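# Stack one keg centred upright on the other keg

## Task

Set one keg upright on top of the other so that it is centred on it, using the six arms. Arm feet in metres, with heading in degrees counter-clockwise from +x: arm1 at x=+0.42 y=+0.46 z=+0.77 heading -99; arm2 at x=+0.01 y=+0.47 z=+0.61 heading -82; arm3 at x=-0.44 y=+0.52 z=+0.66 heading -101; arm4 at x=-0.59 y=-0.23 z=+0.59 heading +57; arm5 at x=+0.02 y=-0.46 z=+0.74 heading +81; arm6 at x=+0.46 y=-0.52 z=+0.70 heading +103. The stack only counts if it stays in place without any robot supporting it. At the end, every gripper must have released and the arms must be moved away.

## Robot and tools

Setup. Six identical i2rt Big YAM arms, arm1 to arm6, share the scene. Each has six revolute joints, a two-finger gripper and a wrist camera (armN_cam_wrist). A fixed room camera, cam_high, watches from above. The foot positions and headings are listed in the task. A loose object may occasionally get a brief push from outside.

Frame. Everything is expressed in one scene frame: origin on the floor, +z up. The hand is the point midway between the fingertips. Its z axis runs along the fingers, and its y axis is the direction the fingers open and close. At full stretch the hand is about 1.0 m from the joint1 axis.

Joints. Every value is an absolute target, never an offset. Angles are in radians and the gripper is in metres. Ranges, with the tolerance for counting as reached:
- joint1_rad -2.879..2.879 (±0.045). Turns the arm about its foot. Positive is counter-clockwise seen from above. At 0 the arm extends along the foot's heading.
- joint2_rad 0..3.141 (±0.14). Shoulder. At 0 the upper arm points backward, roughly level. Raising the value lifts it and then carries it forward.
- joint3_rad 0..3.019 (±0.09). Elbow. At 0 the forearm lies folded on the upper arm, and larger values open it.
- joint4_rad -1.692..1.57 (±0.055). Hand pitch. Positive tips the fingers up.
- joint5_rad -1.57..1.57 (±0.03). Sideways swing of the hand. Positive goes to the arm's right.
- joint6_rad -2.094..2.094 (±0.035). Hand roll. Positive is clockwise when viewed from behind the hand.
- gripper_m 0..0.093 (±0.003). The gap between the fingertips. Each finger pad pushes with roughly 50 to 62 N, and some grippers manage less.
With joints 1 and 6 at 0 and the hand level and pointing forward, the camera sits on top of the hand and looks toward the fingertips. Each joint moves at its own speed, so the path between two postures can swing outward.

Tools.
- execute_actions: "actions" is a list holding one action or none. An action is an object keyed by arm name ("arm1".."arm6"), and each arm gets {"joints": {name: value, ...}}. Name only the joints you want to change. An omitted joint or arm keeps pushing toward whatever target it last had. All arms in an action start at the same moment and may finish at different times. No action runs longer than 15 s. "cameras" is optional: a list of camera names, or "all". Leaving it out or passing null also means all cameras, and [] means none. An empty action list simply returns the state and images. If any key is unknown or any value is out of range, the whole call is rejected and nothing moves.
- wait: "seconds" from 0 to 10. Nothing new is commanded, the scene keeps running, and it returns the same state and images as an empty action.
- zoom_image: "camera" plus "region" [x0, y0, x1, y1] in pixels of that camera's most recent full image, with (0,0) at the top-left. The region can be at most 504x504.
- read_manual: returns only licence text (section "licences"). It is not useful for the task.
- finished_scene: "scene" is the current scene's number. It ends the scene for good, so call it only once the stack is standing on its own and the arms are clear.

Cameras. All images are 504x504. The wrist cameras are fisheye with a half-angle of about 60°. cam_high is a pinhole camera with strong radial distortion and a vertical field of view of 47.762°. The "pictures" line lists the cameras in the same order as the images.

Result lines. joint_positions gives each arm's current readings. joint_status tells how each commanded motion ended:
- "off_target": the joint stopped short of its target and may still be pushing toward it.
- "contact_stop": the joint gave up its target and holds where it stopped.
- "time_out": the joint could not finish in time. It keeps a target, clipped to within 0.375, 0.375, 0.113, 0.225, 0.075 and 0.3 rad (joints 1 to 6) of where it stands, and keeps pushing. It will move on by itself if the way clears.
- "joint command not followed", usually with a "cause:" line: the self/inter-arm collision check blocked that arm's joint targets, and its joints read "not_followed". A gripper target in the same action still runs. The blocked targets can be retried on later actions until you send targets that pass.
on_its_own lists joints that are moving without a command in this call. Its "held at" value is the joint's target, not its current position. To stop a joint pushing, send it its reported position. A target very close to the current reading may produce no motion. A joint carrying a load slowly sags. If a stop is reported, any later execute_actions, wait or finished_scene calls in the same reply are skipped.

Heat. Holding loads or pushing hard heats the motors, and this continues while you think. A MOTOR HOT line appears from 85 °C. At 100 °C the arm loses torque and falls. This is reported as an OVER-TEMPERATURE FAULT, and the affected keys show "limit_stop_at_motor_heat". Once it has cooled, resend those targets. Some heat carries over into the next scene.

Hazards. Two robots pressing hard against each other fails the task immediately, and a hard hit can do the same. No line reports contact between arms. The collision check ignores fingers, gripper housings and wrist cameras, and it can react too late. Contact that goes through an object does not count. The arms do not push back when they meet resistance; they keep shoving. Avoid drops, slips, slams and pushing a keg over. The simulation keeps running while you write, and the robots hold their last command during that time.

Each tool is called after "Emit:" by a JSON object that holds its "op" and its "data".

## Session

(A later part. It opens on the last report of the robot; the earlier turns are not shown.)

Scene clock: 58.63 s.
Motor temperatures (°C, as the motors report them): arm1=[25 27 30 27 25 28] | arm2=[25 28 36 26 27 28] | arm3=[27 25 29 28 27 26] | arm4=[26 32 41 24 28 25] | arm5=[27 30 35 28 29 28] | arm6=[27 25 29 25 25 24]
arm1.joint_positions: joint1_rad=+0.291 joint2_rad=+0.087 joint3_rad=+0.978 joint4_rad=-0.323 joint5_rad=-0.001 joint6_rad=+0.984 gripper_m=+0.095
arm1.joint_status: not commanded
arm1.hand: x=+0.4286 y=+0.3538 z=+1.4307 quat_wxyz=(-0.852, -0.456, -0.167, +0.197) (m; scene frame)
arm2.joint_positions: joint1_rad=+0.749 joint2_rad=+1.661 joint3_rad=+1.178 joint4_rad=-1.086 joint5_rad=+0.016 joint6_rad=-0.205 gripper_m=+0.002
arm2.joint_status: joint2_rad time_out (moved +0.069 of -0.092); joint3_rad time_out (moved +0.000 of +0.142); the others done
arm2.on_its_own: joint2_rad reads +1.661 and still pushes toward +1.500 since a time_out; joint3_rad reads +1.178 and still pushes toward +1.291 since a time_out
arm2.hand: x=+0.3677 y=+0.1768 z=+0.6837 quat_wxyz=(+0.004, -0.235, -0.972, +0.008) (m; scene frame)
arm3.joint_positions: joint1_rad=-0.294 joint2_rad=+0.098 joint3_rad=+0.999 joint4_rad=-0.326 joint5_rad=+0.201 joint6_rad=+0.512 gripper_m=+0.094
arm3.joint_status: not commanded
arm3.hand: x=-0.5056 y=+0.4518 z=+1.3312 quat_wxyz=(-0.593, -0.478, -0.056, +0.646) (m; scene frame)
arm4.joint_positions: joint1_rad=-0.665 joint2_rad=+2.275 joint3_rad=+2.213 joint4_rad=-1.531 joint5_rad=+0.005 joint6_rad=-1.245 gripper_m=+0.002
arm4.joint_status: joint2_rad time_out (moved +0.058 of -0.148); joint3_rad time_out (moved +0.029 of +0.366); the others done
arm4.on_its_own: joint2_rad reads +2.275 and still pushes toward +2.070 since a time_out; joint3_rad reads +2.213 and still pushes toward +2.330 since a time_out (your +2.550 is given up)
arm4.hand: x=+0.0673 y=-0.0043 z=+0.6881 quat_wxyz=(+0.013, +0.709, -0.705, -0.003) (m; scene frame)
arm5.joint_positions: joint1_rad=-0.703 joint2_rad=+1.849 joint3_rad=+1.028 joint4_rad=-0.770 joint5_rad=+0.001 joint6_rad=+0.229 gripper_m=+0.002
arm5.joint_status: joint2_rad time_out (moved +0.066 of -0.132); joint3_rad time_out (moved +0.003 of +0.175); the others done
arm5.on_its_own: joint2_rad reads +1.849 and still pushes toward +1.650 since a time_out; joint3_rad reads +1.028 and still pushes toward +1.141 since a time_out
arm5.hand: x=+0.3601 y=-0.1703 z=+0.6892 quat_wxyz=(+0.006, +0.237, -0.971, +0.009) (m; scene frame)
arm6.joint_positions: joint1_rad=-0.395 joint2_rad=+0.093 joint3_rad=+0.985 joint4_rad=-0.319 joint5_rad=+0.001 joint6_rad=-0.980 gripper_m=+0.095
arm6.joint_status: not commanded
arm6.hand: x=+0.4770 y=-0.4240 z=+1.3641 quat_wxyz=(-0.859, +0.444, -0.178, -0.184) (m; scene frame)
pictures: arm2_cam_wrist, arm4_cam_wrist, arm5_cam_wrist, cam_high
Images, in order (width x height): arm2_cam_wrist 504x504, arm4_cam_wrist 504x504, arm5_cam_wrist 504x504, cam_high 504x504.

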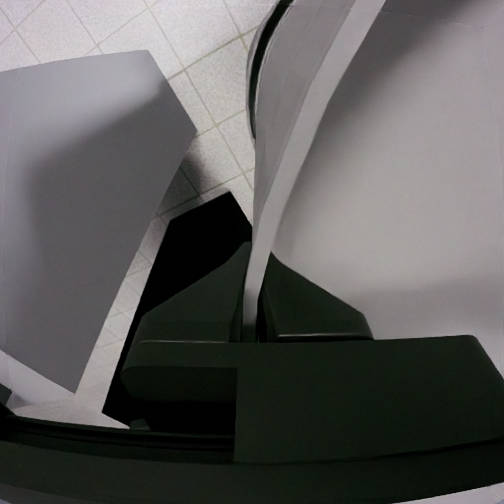

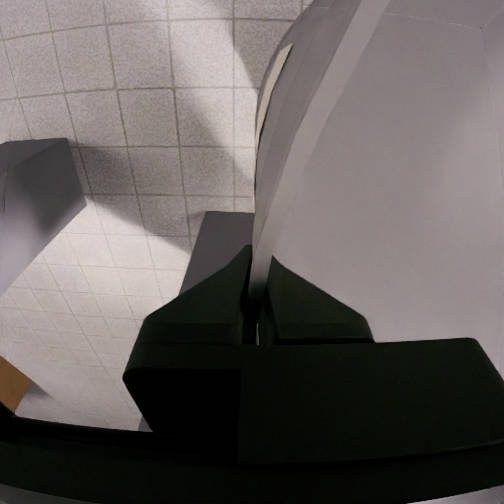

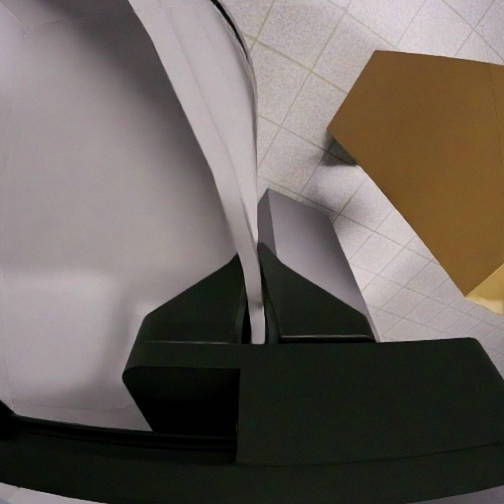

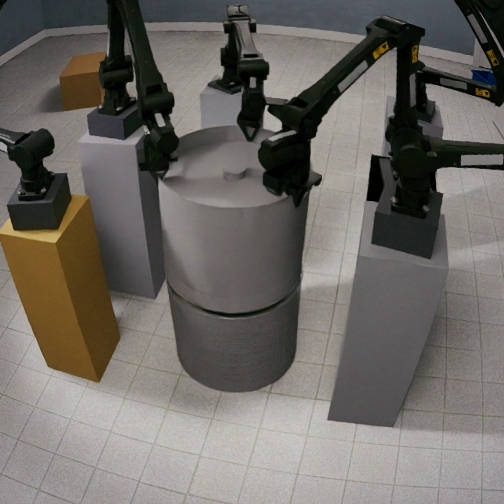

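Emit:
{"op": "execute_actions", "data": {"actions": [{"arm2":{"joints":{"joint1_rad":0.80,"joint6_rad":-0.18}},"arm5":{"joints":{"joint2_rad":1.68,"joint3_rad":1.25,"joint4_rad":-0.77}},"arm4":{"joints":{"joint1_rad":-0.645,"joint2_rad":2.10,"joint3_rad":2.55,"joint4_rad":-1.49}}}], "cameras": ["arm2_cam_wrist","arm4_cam_wrist","arm5_cam_wrist","cam_high"]}}

Scene clock: 61.30 s.
Motor temperatures (°C, as the motors report them): arm1=[25 27 30 27 25 28] | arm2=[25 28 36 26 27 28] | arm3=[27 25 29 28 27 26] | arm4=[26 33 42 24 28 25] | arm5=[27 31 36 28 29 28] | arm6=[27 25 29 25 25 24]
arm1.joint_positions: joint1_rad=+0.291 joint2_rad=+0.087 joint3_rad=+0.978 joint4_rad=-0.323 joint5_rad=-0.001 joint6_rad=+0.984 gripper_m=+0.095
arm1.joint_status: not commanded
arm1.hand: x=+0.4286 y=+0.3538 z=+1.4307 quat_wxyz=(-0.852, -0.456, -0.167, +0.197) (m; scene frame)
arm2.joint_positions: joint1_rad=+0.785 joint2_rad=+1.661 joint3_rad=+1.178 joint4_rad=-1.083 joint5_rad=+0.007 joint6_rad=-0.181 gripper_m=+0.002
arm2.joint_status: all done
arm2.on_its_own: joint2_rad reads +1.661 and still pushes toward +1.500 since a time_out; joint3_rad reads +1.178 and still pushes toward +1.291 since a time_out
arm2.hand: x=+0.3794 y=+0.1903 z=+0.6837 quat_wxyz=(+0.001, -0.230, -0.973, +0.004) (m; scene frame)
arm3.joint_positions: joint1_rad=-0.294 joint2_rad=+0.098 joint3_rad=+0.999 joint4_rad=-0.326 joint5_rad=+0.201 joint6_rad=+0.512 gripper_m=+0.094
arm3.joint_status: not commanded
arm3.hand: x=-0.5056 y=+0.4518 z=+1.3312 quat_wxyz=(-0.593, -0.478, -0.056, +0.646) (m; scene frame)
arm4.joint_positions: joint1_rad=-0.659 joint2_rad=+2.304 joint3_rad=+2.245 joint4_rad=-1.495 joint5_rad=+0.005 joint6_rad=-1.245 gripper_m=+0.002
arm4.joint_status: joint2_rad time_out (moved +0.029 of -0.175); joint3_rad time_out (moved +0.032 of +0.337); the others done
arm4.on_its_own: joint2_rad reads +2.304 and still pushes toward +2.100 since a time_out; joint3_rad reads +2.245 and still pushes toward +2.361 since a time_out (your +2.550 is given up)
arm4.hand: x=+0.0815 y=+0.0050 z=+0.6806 quat_wxyz=(-0.004, +0.711, -0.703, +0.006) (m; scene frame)
arm5.joint_positions: joint1_rad=-0.703 joint2_rad=+1.881 joint3_rad=+1.076 joint4_rad=-0.764 joint5_rad=+0.003 joint6_rad=+0.218 gripper_m=+0.002
arm5.joint_status: joint2_rad time_out (moved +0.033 of -0.169); joint3_rad time_out (moved +0.048 of +0.222); the others done
arm5.on_its_own: joint2_rad reads +1.881 and still pushes toward +1.680 since a time_out; joint3_rad reads +1.076 and still pushes toward +1.188 since a time_out
arm5.hand: x=+0.3759 y=-0.1573 z=+0.6874 quat_wxyz=(-0.004, +0.242, -0.970, +0.005) (m; scene frame)
arm6.joint_positions: joint1_rad=-0.395 joint2_rad=+0.093 joint3_rad=+0.985 joint4_rad=-0.319 joint5_rad=+0.001 joint6_rad=-0.980 gripper_m=+0.095
arm6.joint_status: not commanded
arm6.hand: x=+0.4770 y=-0.4240 z=+1.3641 quat_wxyz=(-0.859, +0.444, -0.178, -0.184) (m; scene frame)
pictures: arm2_cam_wrist, arm4_cam_wrist, arm5_cam_wrist, cam_high
Images, in order (width x height): arm2_cam_wrist 504x504, arm4_cam_wrist 504x504, arm5_cam_wrist 504x504, cam_high 504x504.

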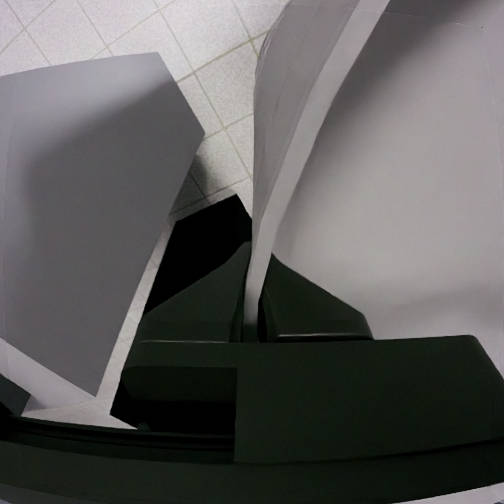

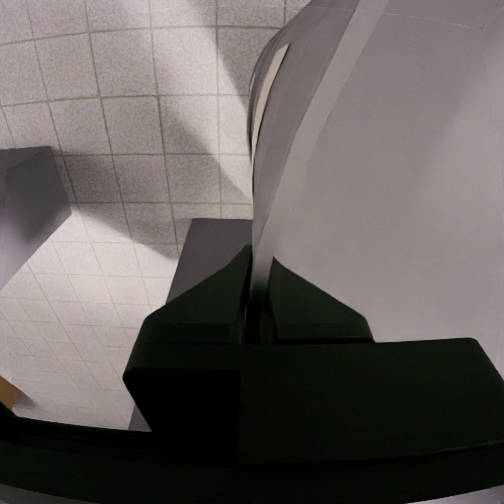

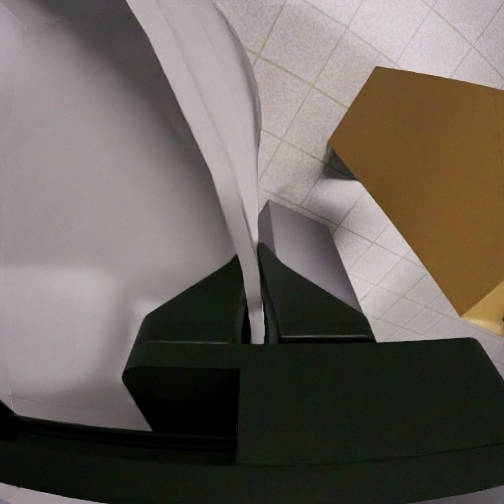

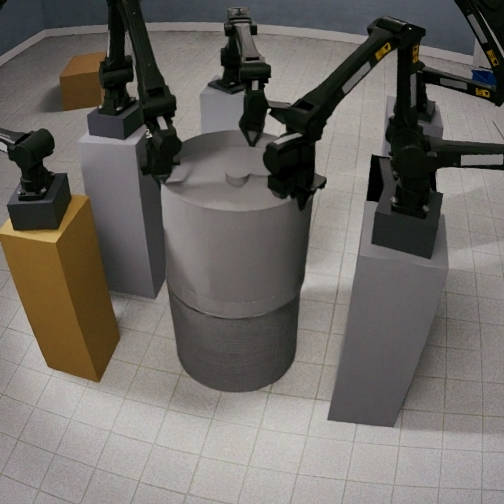

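Emit:
{"op": "execute_actions", "data": {"actions": [{"arm2":{"joints":{"joint1_rad":0.765,"joint2_rad":1.525}},"arm5":{"joints":{"joint2_rad":1.71}},"arm4":{"joints":{"joint1_rad":-0.67,"joint2_rad":2.115}}}], "cameras": ["arm2_cam_wrist","arm4_cam_wrist","arm5_cam_wrist","cam_high"]}}

Emit:
{"op": "zoom_image", "data": {"camera": "cam_high", "region": [150,240,320,340]}}

Scene clock: 63.63 s.
Motor temperatures (°C, as the motors report them): arm1=[25 27 30 27 25 28] | arm2=[25 28 36 26 26 28] | arm3=[27 25 29 28 27 26] | arm4=[26 34 42 24 28 25] | arm5=[27 31 36 28 29 28] | arm6=[27 25 29 25 25 24]
arm1.joint_positions: joint1_rad=+0.291 joint2_rad=+0.087 joint3_rad=+0.978 joint4_rad=-0.323 joint5_rad=-0.001 joint6_rad=+0.984 gripper_m=+0.095
arm1.joint_status: not commanded
arm1.hand: x=+0.4286 y=+0.3538 z=+1.4307 quat_wxyz=(-0.852, -0.456, -0.167, +0.197) (m; scene frame)
arm2.joint_positions: joint1_rad=+0.776 joint2_rad=+1.677 joint3_rad=+1.178 joint4_rad=-1.081 joint5_rad=+0.005 joint6_rad=-0.185 gripper_m=+0.002
arm2.joint_status: joint2_rad off_target (ended at +1.677, target +1.525); the others done
arm2.on_its_own: joint2_rad reads +1.677 and still pushes toward +1.525 since a time_out; joint3_rad reads +1.178 and still pushes toward +1.291 since a time_out
arm2.hand: x=+0.3768 y=+0.1876 z=+0.6766 quat_wxyz=(+0.007, -0.232, -0.973, +0.001) (m; scene frame)
arm3.joint_positions: joint1_rad=-0.294 joint2_rad=+0.098 joint3_rad=+0.999 joint4_rad=-0.326 joint5_rad=+0.201 joint6_rad=+0.512 gripper_m=+0.094
arm3.joint_status: not commanded
arm3.hand: x=-0.5056 y=+0.4518 z=+1.3312 quat_wxyz=(-0.593, -0.478, -0.056, +0.646) (m; scene frame)
arm4.joint_positions: joint1_rad=-0.663 joint2_rad=+2.304 joint3_rad=+2.235 joint4_rad=-1.496 joint5_rad=+0.001 joint6_rad=-1.248 gripper_m=+0.002
arm4.joint_status: joint2_rad time_out (moved +0.000 of -0.189); the others done
arm4.on_its_own: joint2_rad reads +2.304 and still pushes toward +2.115 since a time_out; joint3_rad reads +2.235 and still pushes toward +2.361 since a time_out (your +2.550 is given up)
arm4.hand: x=+0.0795 y=+0.0020 z=+0.6769 quat_wxyz=(+0.000, +0.711, -0.703, +0.002) (m; scene frame)
arm5.joint_positions: joint1_rad=-0.703 joint2_rad=+1.902 joint3_rad=+1.076 joint4_rad=-0.763 joint5_rad=+0.003 joint6_rad=+0.218 gripper_m=+0.002
arm5.joint_status: joint2_rad time_out (moved +0.020 of -0.171)
arm5.on_its_own: joint2_rad reads +1.902 and still pushes toward +1.710 since a time_out; joint3_rad reads +1.076 and still pushes toward +1.188 since a time_out
arm5.hand: x=+0.3734 y=-0.1598 z=+0.6784 quat_wxyz=(+0.004, +0.242, -0.970, +0.009) (m; scene frame)
arm6.joint_positions: joint1_rad=-0.395 joint2_rad=+0.093 joint3_rad=+0.985 joint4_rad=-0.319 joint5_rad=+0.001 joint6_rad=-0.980 gripper_m=+0.095
arm6.joint_status: not commanded
arm6.hand: x=+0.4770 y=-0.4240 z=+1.3641 quat_wxyz=(-0.859, +0.444, -0.178, -0.184) (m; scene frame)
pictures: arm2_cam_wrist, arm4_cam_wrist, arm5_cam_wrist, cam_high
Images, in order (width x height): arm2_cam_wrist 504x504, arm4_cam_wrist 504x504, arm5_cam_wrist 504x504, cam_high 504x504.

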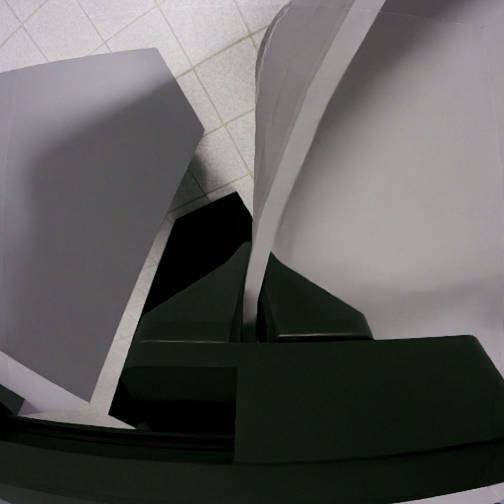

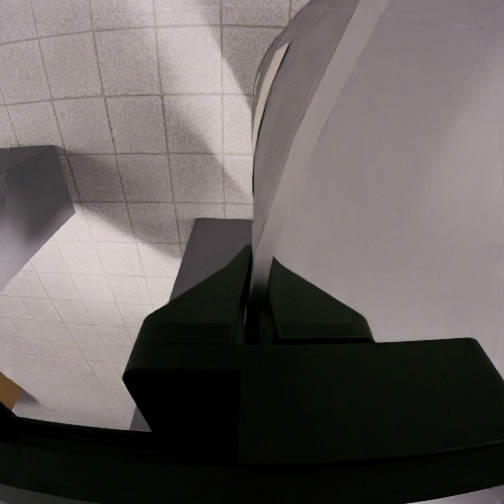

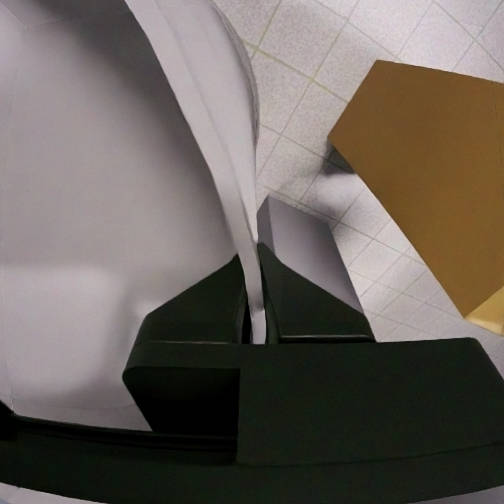

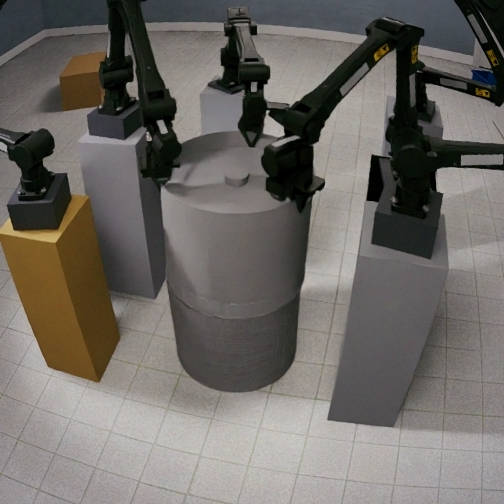

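Region (150, 240, 320, 340) of cam_high's 504x504 image, scaled by 2.965, with more detail than that image has; it fills the top 296 rows of this view, and the rest is white.

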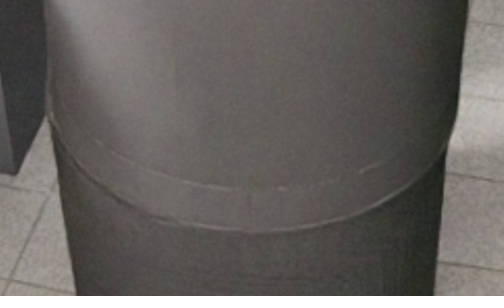

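Aligned and seemingly touching. Unload, release, retreat.

Emit:
{"op": "execute_actions", "data": {"actions": [{"arm2":{"joints":{"joint2_rad":1.60,"joint3_rad":1.24}},"arm5":{"joints":{"joint2_rad":1.80,"joint3_rad":1.14}},"arm4":{"joints":{"joint2_rad":2.21,"joint3_rad":2.30}}}], "cameras": []}}

Emit:
{"op": "execute_actions", "data": {"actions": [{"arm2":{"joints":{"joint1_rad":0.776,"joint2_rad":1.67,"joint3_rad":1.19}},"arm5":{"joints":{"joint1_rad":-0.703,"joint2_rad":1.895,"joint3_rad":1.088}},"arm4":{"joints":{"joint2_rad":2.30,"joint3_rad":2.25}}}], "cameras": []}}

Emit:
{"op": "execute_actions", "data": {"actions": [{"arm2":{"joints":{"gripper_m":0.08}},"arm5":{"joints":{"gripper_m":0.08}},"arm4":{"joints":{"gripper_m":0.08}}}], "cameras": []}}

Emit:
{"op": "execute_actions", "data": {"actions": [{"arm2":{"joints":{"joint2_rad":1.3}},"arm5":{"joints":{"joint2_rad":1.5}},"arm4":{"joints":{"joint2_rad":1.9}}}], "cameras": ["arm2_cam_wrist","arm4_cam_wrist","arm5_cam_wrist","cam_high"]}}

Scene clock: 64.87 s.
Motor temperatures (°C, as the motors report them): arm1=[25 27 30 27 25 28] | arm2=[25 28 36 26 26 28] | arm3=[27 25 29 28 27 26] | arm4=[26 34 41 24 28 25] | arm5=[27 31 36 28 29 28] | arm6=[27 25 29 25 25 24]
arm1.joint_positions: joint1_rad=+0.291 joint2_rad=+0.087 joint3_rad=+0.978 joint4_rad=-0.323 joint5_rad=-0.001 joint6_rad=+0.984 gripper_m=+0.095
arm1.joint_status: not commanded
arm1.hand: x=+0.4286 y=+0.3538 z=+1.4307 quat_wxyz=(-0.852, -0.456, -0.167, +0.197) (m; scene frame)
arm2.joint_positions: joint1_rad=+0.769 joint2_rad=+1.681 joint3_rad=+1.176 joint4_rad=-1.079 joint5_rad=+0.001 joint6_rad=-0.192 gripper_m=+0.002
arm2.joint_status: all done
arm2.hand: x=+0.3746 y=+0.1861 z=+0.6740 quat_wxyz=(+0.008, -0.232, -0.973, -0.002) (m; scene frame)
arm3.joint_positions: joint1_rad=-0.294 joint2_rad=+0.098 joint3_rad=+0.999 joint4_rad=-0.326 joint5_rad=+0.201 joint6_rad=+0.512 gripper_m=+0.094
arm3.joint_status: not commanded
arm3.hand: x=-0.5056 y=+0.4518 z=+1.3312 quat_wxyz=(-0.593, -0.478, -0.056, +0.646) (m; scene frame)
arm4.joint_positions: joint1_rad=-0.667 joint2_rad=+2.308 joint3_rad=+2.222 joint4_rad=-1.491 joint5_rad=-0.004 joint6_rad=-1.254 gripper_m=+0.002
arm4.joint_status: all done
arm4.hand: x=+0.0779 y=-0.0011 z=+0.6692 quat_wxyz=(+0.004, +0.711, -0.703, -0.003) (m; scene frame)
arm5.joint_positions: joint1_rad=-0.708 joint2_rad=+1.916 joint3_rad=+1.074 joint4_rad=-0.761 joint5_rad=+0.000 joint6_rad=+0.213 gripper_m=+0.002
arm5.joint_status: all done
arm5.hand: x=+0.3720 y=-0.1634 z=+0.6717 quat_wxyz=(+0.012, +0.242, -0.970, +0.011) (m; scene frame)
arm6.joint_positions: joint1_rad=-0.395 joint2_rad=+0.093 joint3_rad=+0.985 joint4_rad=-0.319 joint5_rad=+0.001 joint6_rad=-0.980 gripper_m=+0.095
arm6.joint_status: not commanded
arm6.hand: x=+0.4770 y=-0.4240 z=+1.3641 quat_wxyz=(-0.859, +0.444, -0.178, -0.184) (m; scene frame)
pictures: none
No camera images: the call's "cameras" was empty. Leave "cameras" out to get every camera's image.

Scene clock: 65.50 s.
Motor temperatures (°C, as the motors report them): arm1=[25 27 30 27 25 28] | arm2=[25 28 36 26 26 28] | arm3=[27 25 29 28 27 26] | arm4=[26 34 41 24 28 25] | arm5=[27 31 36 28 29 28] | arm6=[27 25 29 25 25 24]
arm1.joint_positions: joint1_rad=+0.291 joint2_rad=+0.087 joint3_rad=+0.978 joint4_rad=-0.323 joint5_rad=-0.001 joint6_rad=+0.984 gripper_m=+0.095
arm1.joint_status: not commanded
arm1.hand: x=+0.4286 y=+0.3538 z=+1.4307 quat_wxyz=(-0.852, -0.456, -0.167, +0.197) (m; scene frame)
arm2.joint_positions: joint1_rad=+0.766 joint2_rad=+1.685 joint3_rad=+1.176 joint4_rad=-1.078 joint5_rad=+0.004 joint6_rad=-0.198 gripper_m=+0.002
arm2.joint_status: all done
arm2.hand: x=+0.3734 y=+0.1848 z=+0.6723 quat_wxyz=(+0.010, -0.230, -0.973, -0.002) (m; scene frame)
arm3.joint_positions: joint1_rad=-0.294 joint2_rad=+0.098 joint3_rad=+0.999 joint4_rad=-0.326 joint5_rad=+0.201 joint6_rad=+0.512 gripper_m=+0.094
arm3.joint_status: not commanded
arm3.hand: x=-0.5056 y=+0.4518 z=+1.3312 quat_wxyz=(-0.593, -0.478, -0.056, +0.646) (m; scene frame)
arm4.joint_positions: joint1_rad=-0.670 joint2_rad=+2.311 joint3_rad=+2.216 joint4_rad=-1.491 joint5_rad=-0.005 joint6_rad=-1.256 gripper_m=+0.002
arm4.joint_status: all done
arm4.hand: x=+0.0768 y=-0.0037 z=+0.6644 quat_wxyz=(+0.008, +0.711, -0.703, -0.005) (m; scene frame)
arm5.joint_positions: joint1_rad=-0.710 joint2_rad=+1.923 joint3_rad=+1.068 joint4_rad=-0.759 joint5_rad=+0.002 joint6_rad=+0.207 gripper_m=+0.002
arm5.joint_status: all done
arm5.hand: x=+0.3699 y=-0.1668 z=+0.6673 quat_wxyz=(+0.016, +0.244, -0.969, +0.014) (m; scene frame)
arm6.joint_positions: joint1_rad=-0.395 joint2_rad=+0.093 joint3_rad=+0.985 joint4_rad=-0.319 joint5_rad=+0.001 joint6_rad=-0.980 gripper_m=+0.095
arm6.joint_status: not commanded
arm6.hand: x=+0.4770 y=-0.4240 z=+1.3641 quat_wxyz=(-0.859, +0.444, -0.178, -0.184) (m; scene frame)
pictures: none
No camera images: the call's "cameras" was empty. Leave "cameras" out to get every camera's image.

Scene clock: 66.17 s.
Motor temperatures (°C, as the motors report them): arm1=[25 27 30 27 25 28] | arm2=[25 28 36 26 26 28] | arm3=[27 25 29 28 27 26] | arm4=[26 34 41 24 28 25] | arm5=[27 31 36 28 29 28] | arm6=[27 25 29 25 25 24]
arm1.joint_positions: joint1_rad=+0.291 joint2_rad=+0.087 joint3_rad=+0.978 joint4_rad=-0.323 joint5_rad=-0.001 joint6_rad=+0.984 gripper_m=+0.095
arm1.joint_status: not commanded
arm1.hand: x=+0.4286 y=+0.3538 z=+1.4307 quat_wxyz=(-0.852, -0.456, -0.167, +0.197) (m; scene frame)
arm2.joint_positions: joint1_rad=+0.767 joint2_rad=+1.683 joint3_rad=+1.176 joint4_rad=-1.090 joint5_rad=+0.003 joint6_rad=-0.191 gripper_m=+0.080
arm2.joint_status: all done
arm2.hand: x=+0.3717 y=+0.1871 z=+0.6731 quat_wxyz=(+0.015, -0.233, -0.972, -0.004) (m; scene frame)
arm3.joint_positions: joint1_rad=-0.294 joint2_rad=+0.098 joint3_rad=+0.999 joint4_rad=-0.326 joint5_rad=+0.201 joint6_rad=+0.512 gripper_m=+0.094
arm3.joint_status: not commanded
arm3.hand: x=-0.5056 y=+0.4518 z=+1.3312 quat_wxyz=(-0.593, -0.478, -0.056, +0.646) (m; scene frame)
arm4.joint_positions: joint1_rad=-0.670 joint2_rad=+2.310 joint3_rad=+2.216 joint4_rad=-1.491 joint5_rad=-0.002 joint6_rad=-1.256 gripper_m=+0.080
arm4.joint_status: all done
arm4.hand: x=+0.0769 y=-0.0041 z=+0.6655 quat_wxyz=(+0.008, +0.711, -0.703, -0.004) (m; scene frame)
arm5.joint_positions: joint1_rad=-0.710 joint2_rad=+1.911 joint3_rad=+1.068 joint4_rad=-0.763 joint5_rad=+0.004 joint6_rad=+0.204 gripper_m=+0.080
arm5.joint_status: all done
arm5.hand: x=+0.3711 y=-0.1661 z=+0.6723 quat_wxyz=(+0.012, +0.245, -0.969, +0.013) (m; scene frame)
arm6.joint_positions: joint1_rad=-0.395 joint2_rad=+0.093 joint3_rad=+0.985 joint4_rad=-0.319 joint5_rad=+0.001 joint6_rad=-0.980 gripper_m=+0.095
arm6.joint_status: not commanded
arm6.hand: x=+0.4770 y=-0.4240 z=+1.3641 quat_wxyz=(-0.859, +0.444, -0.178, -0.184) (m; scene frame)
pictures: none
No camera images: the call's "cameras" was empty. Leave "cameras" out to get every camera's image.

Scene clock: 68.07 s.
Motor temperatures (°C, as the motors report them): arm1=[25 27 31 27 25 28] | arm2=[25 28 35 26 26 28] | arm3=[27 25 29 28 27 26] | arm4=[26 33 40 24 28 25] | arm5=[27 31 35 28 29 28] | arm6=[27 25 29 25 25 24]
arm1.joint_positions: joint1_rad=+0.291 joint2_rad=+0.087 joint3_rad=+0.978 joint4_rad=-0.323 joint5_rad=-0.001 joint6_rad=+0.984 gripper_m=+0.095
arm1.joint_status: not commanded
arm1.hand: x=+0.4286 y=+0.3538 z=+1.4307 quat_wxyz=(-0.852, -0.456, -0.167, +0.197) (m; scene frame)
arm2.joint_positions: joint1_rad=+0.767 joint2_rad=+1.300 joint3_rad=+1.176 joint4_rad=-1.091 joint5_rad=+0.003 joint6_rad=-0.191 gripper_m=+0.080
arm2.joint_status: all done
arm2.hand: x=+0.3656 y=+0.1922 z=+0.8410 quat_wxyz=(-0.158, -0.230, -0.957, +0.075) (m; scene frame)
arm3.joint_positions: joint1_rad=-0.294 joint2_rad=+0.098 joint3_rad=+0.999 joint4_rad=-0.326 joint5_rad=+0.201 joint6_rad=+0.512 gripper_m=+0.094
arm3.joint_status: not commanded
arm3.hand: x=-0.5056 y=+0.4518 z=+1.3312 quat_wxyz=(-0.593, -0.478, -0.056, +0.646) (m; scene frame)
arm4.joint_positions: joint1_rad=-0.670 joint2_rad=+1.895 joint3_rad=+2.240 joint4_rad=-1.491 joint5_rad=-0.002 joint6_rad=-1.256 gripper_m=+0.080
arm4.joint_status: all done
arm4.hand: x=+0.0434 y=-0.0146 z=+0.9557 quat_wxyz=(-0.187, +0.696, -0.687, +0.094) (m; scene frame)
arm5.joint_positions: joint1_rad=-0.710 joint2_rad=+1.501 joint3_rad=+1.068 joint4_rad=-0.763 joint5_rad=+0.004 joint6_rad=+0.204 gripper_m=+0.080
arm5.joint_status: all done
arm5.hand: x=+0.4021 y=-0.1377 z=+0.8625 quat_wxyz=(-0.171, +0.242, -0.952, -0.076) (m; scene frame)
arm6.joint_positions: joint1_rad=-0.395 joint2_rad=+0.093 joint3_rad=+0.985 joint4_rad=-0.319 joint5_rad=+0.001 joint6_rad=-0.980 gripper_m=+0.095
arm6.joint_status: not commanded
arm6.hand: x=+0.4770 y=-0.4240 z=+1.3641 quat_wxyz=(-0.859, +0.444, -0.178, -0.184) (m; scene frame)
pictures: arm2_cam_wrist, arm4_cam_wrist, arm5_cam_wrist, cam_high
Images, in order (width x height): arm2_cam_wrist 504x504, arm4_cam_wrist 504x504, arm5_cam_wrist 504x504, cam_high 504x504.

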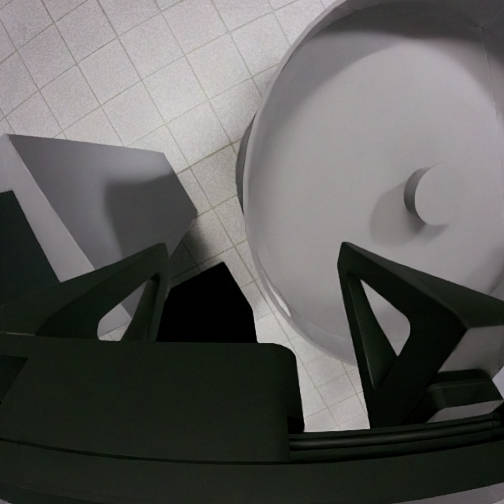

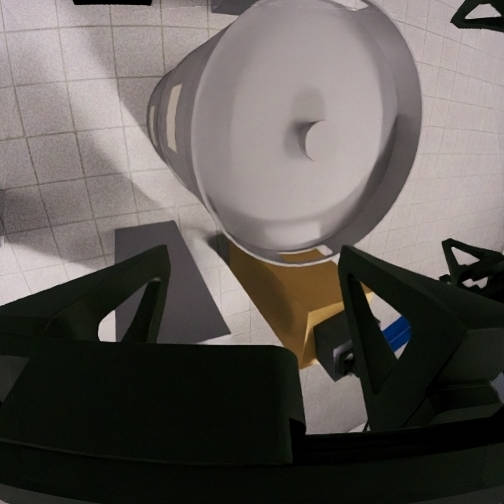

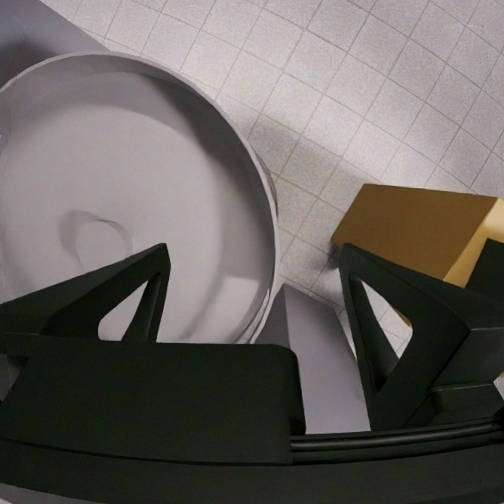

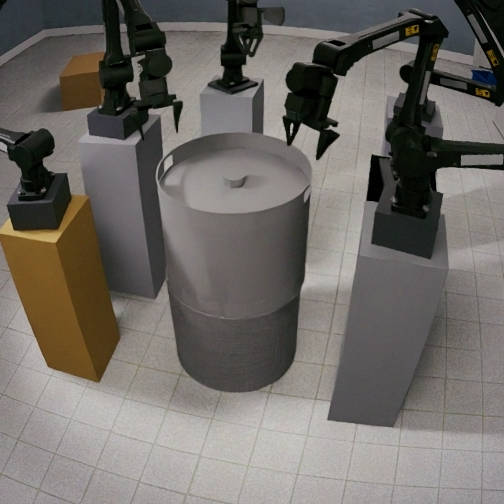

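Emit:
{"op": "execute_actions", "data": {"actions": [{"arm2":{"joints":{"joint2_rad":0.9,"joint1_rad":0.5}},"arm5":{"joints":{"joint2_rad":1.0,"joint1_rad":-0.5,"joint4_rad":-1.2}},"arm4":{"joints":{"joint2_rad":1.3}}}], "cameras": ["cam_high","arm5_cam_wrist","arm2_cam_wrist"]}}

Emit:
{"op": "zoom_image", "data": {"camera": "cam_high", "region": [150,240,320,340]}}

Scene clock: 70.30 s.
Motor temperatures (°C, as the motors report them): arm1=[25 27 31 27 25 28] | arm2=[25 28 35 26 26 28] | arm3=[27 26 29 28 27 26] | arm4=[26 33 39 24 28 25] | arm5=[27 31 35 28 29 28] | arm6=[27 25 29 25 25 24]
arm1.joint_positions: joint1_rad=+0.291 joint2_rad=+0.087 joint3_rad=+0.978 joint4_rad=-0.323 joint5_rad=-0.001 joint6_rad=+0.984 gripper_m=+0.095
arm1.joint_status: not commanded
arm1.hand: x=+0.4286 y=+0.3538 z=+1.4307 quat_wxyz=(-0.852, -0.456, -0.167, +0.197) (m; scene frame)
arm2.joint_positions: joint1_rad=+0.497 joint2_rad=+0.904 joint3_rad=+1.176 joint4_rad=-1.092 joint5_rad=+0.001 joint6_rad=-0.189 gripper_m=+0.080
arm2.joint_status: all done
arm2.hand: x=+0.2354 y=+0.1672 z=+0.9987 quat_wxyz=(-0.309, -0.338, -0.867, +0.196) (m; scene frame)
arm3.joint_positions: joint1_rad=-0.294 joint2_rad=+0.098 joint3_rad=+0.999 joint4_rad=-0.326 joint5_rad=+0.201 joint6_rad=+0.512 gripper_m=+0.094
arm3.joint_status: not commanded
arm3.hand: x=-0.5056 y=+0.4518 z=+1.3312 quat_wxyz=(-0.593, -0.478, -0.056, +0.646) (m; scene frame)
arm4.joint_positions: joint1_rad=-0.670 joint2_rad=+1.314 joint3_rad=+2.233 joint4_rad=-1.491 joint5_rad=-0.002 joint6_rad=-1.256 gripper_m=+0.080
arm4.joint_status: all done
arm4.hand: x=-0.1807 y=-0.0895 z=+1.2681 quat_wxyz=(-0.426, +0.626, -0.617, +0.214) (m; scene frame)
arm5.joint_positions: joint1_rad=-0.490 joint2_rad=+1.001 joint3_rad=+1.068 joint4_rad=-1.189 joint5_rad=+0.001 joint6_rad=+0.203 gripper_m=+0.080
arm5.joint_status: all done
arm5.hand: x=+0.2376 y=-0.1699 z=+1.0275 quat_wxyz=(-0.191, +0.343, -0.913, -0.114) (m; scene frame)
arm6.joint_positions: joint1_rad=-0.395 joint2_rad=+0.093 joint3_rad=+0.985 joint4_rad=-0.319 joint5_rad=+0.001 joint6_rad=-0.980 gripper_m=+0.095
arm6.joint_status: not commanded
arm6.hand: x=+0.4770 y=-0.4240 z=+1.3641 quat_wxyz=(-0.859, +0.444, -0.178, -0.184) (m; scene frame)
pictures: arm2_cam_wrist, arm5_cam_wrist, cam_high
Images, in order (width x height): arm2_cam_wrist 504x504, arm5_cam_wrist 504x504, cam_high 504x504.

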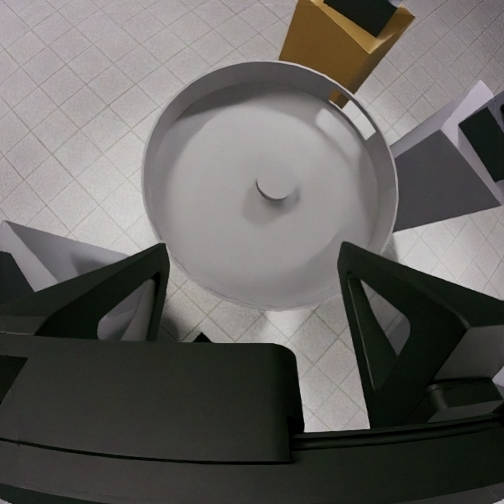

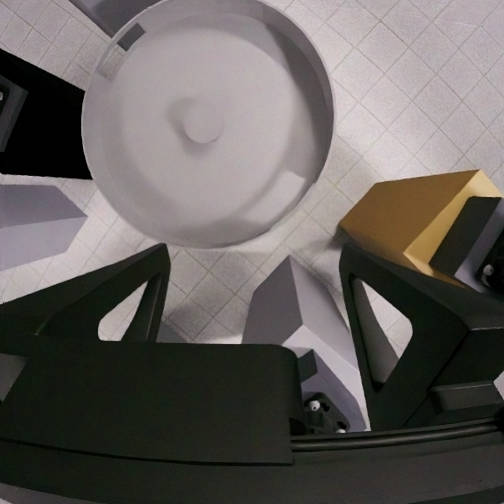

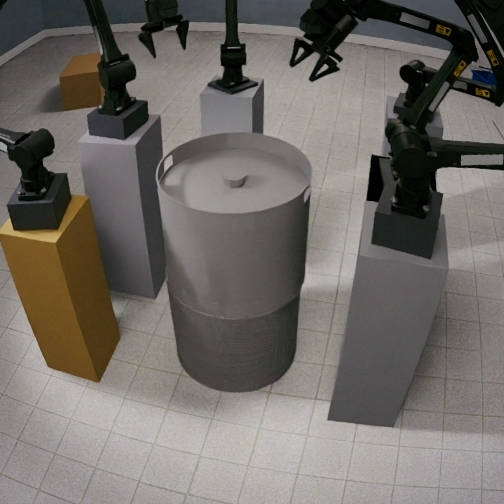

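Region (150, 240, 320, 340) of cam_high's 504x504 image, scaled by 2.965, with more detail than that image has; it fills the top 296 rows of this view, and the rest is white.

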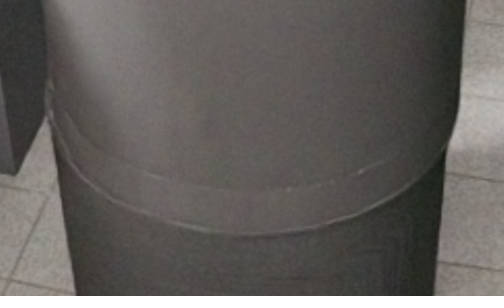

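Emit:
{"op": "finished_scene", "data": {"scene": 1}}

The scene is finished: the task was done.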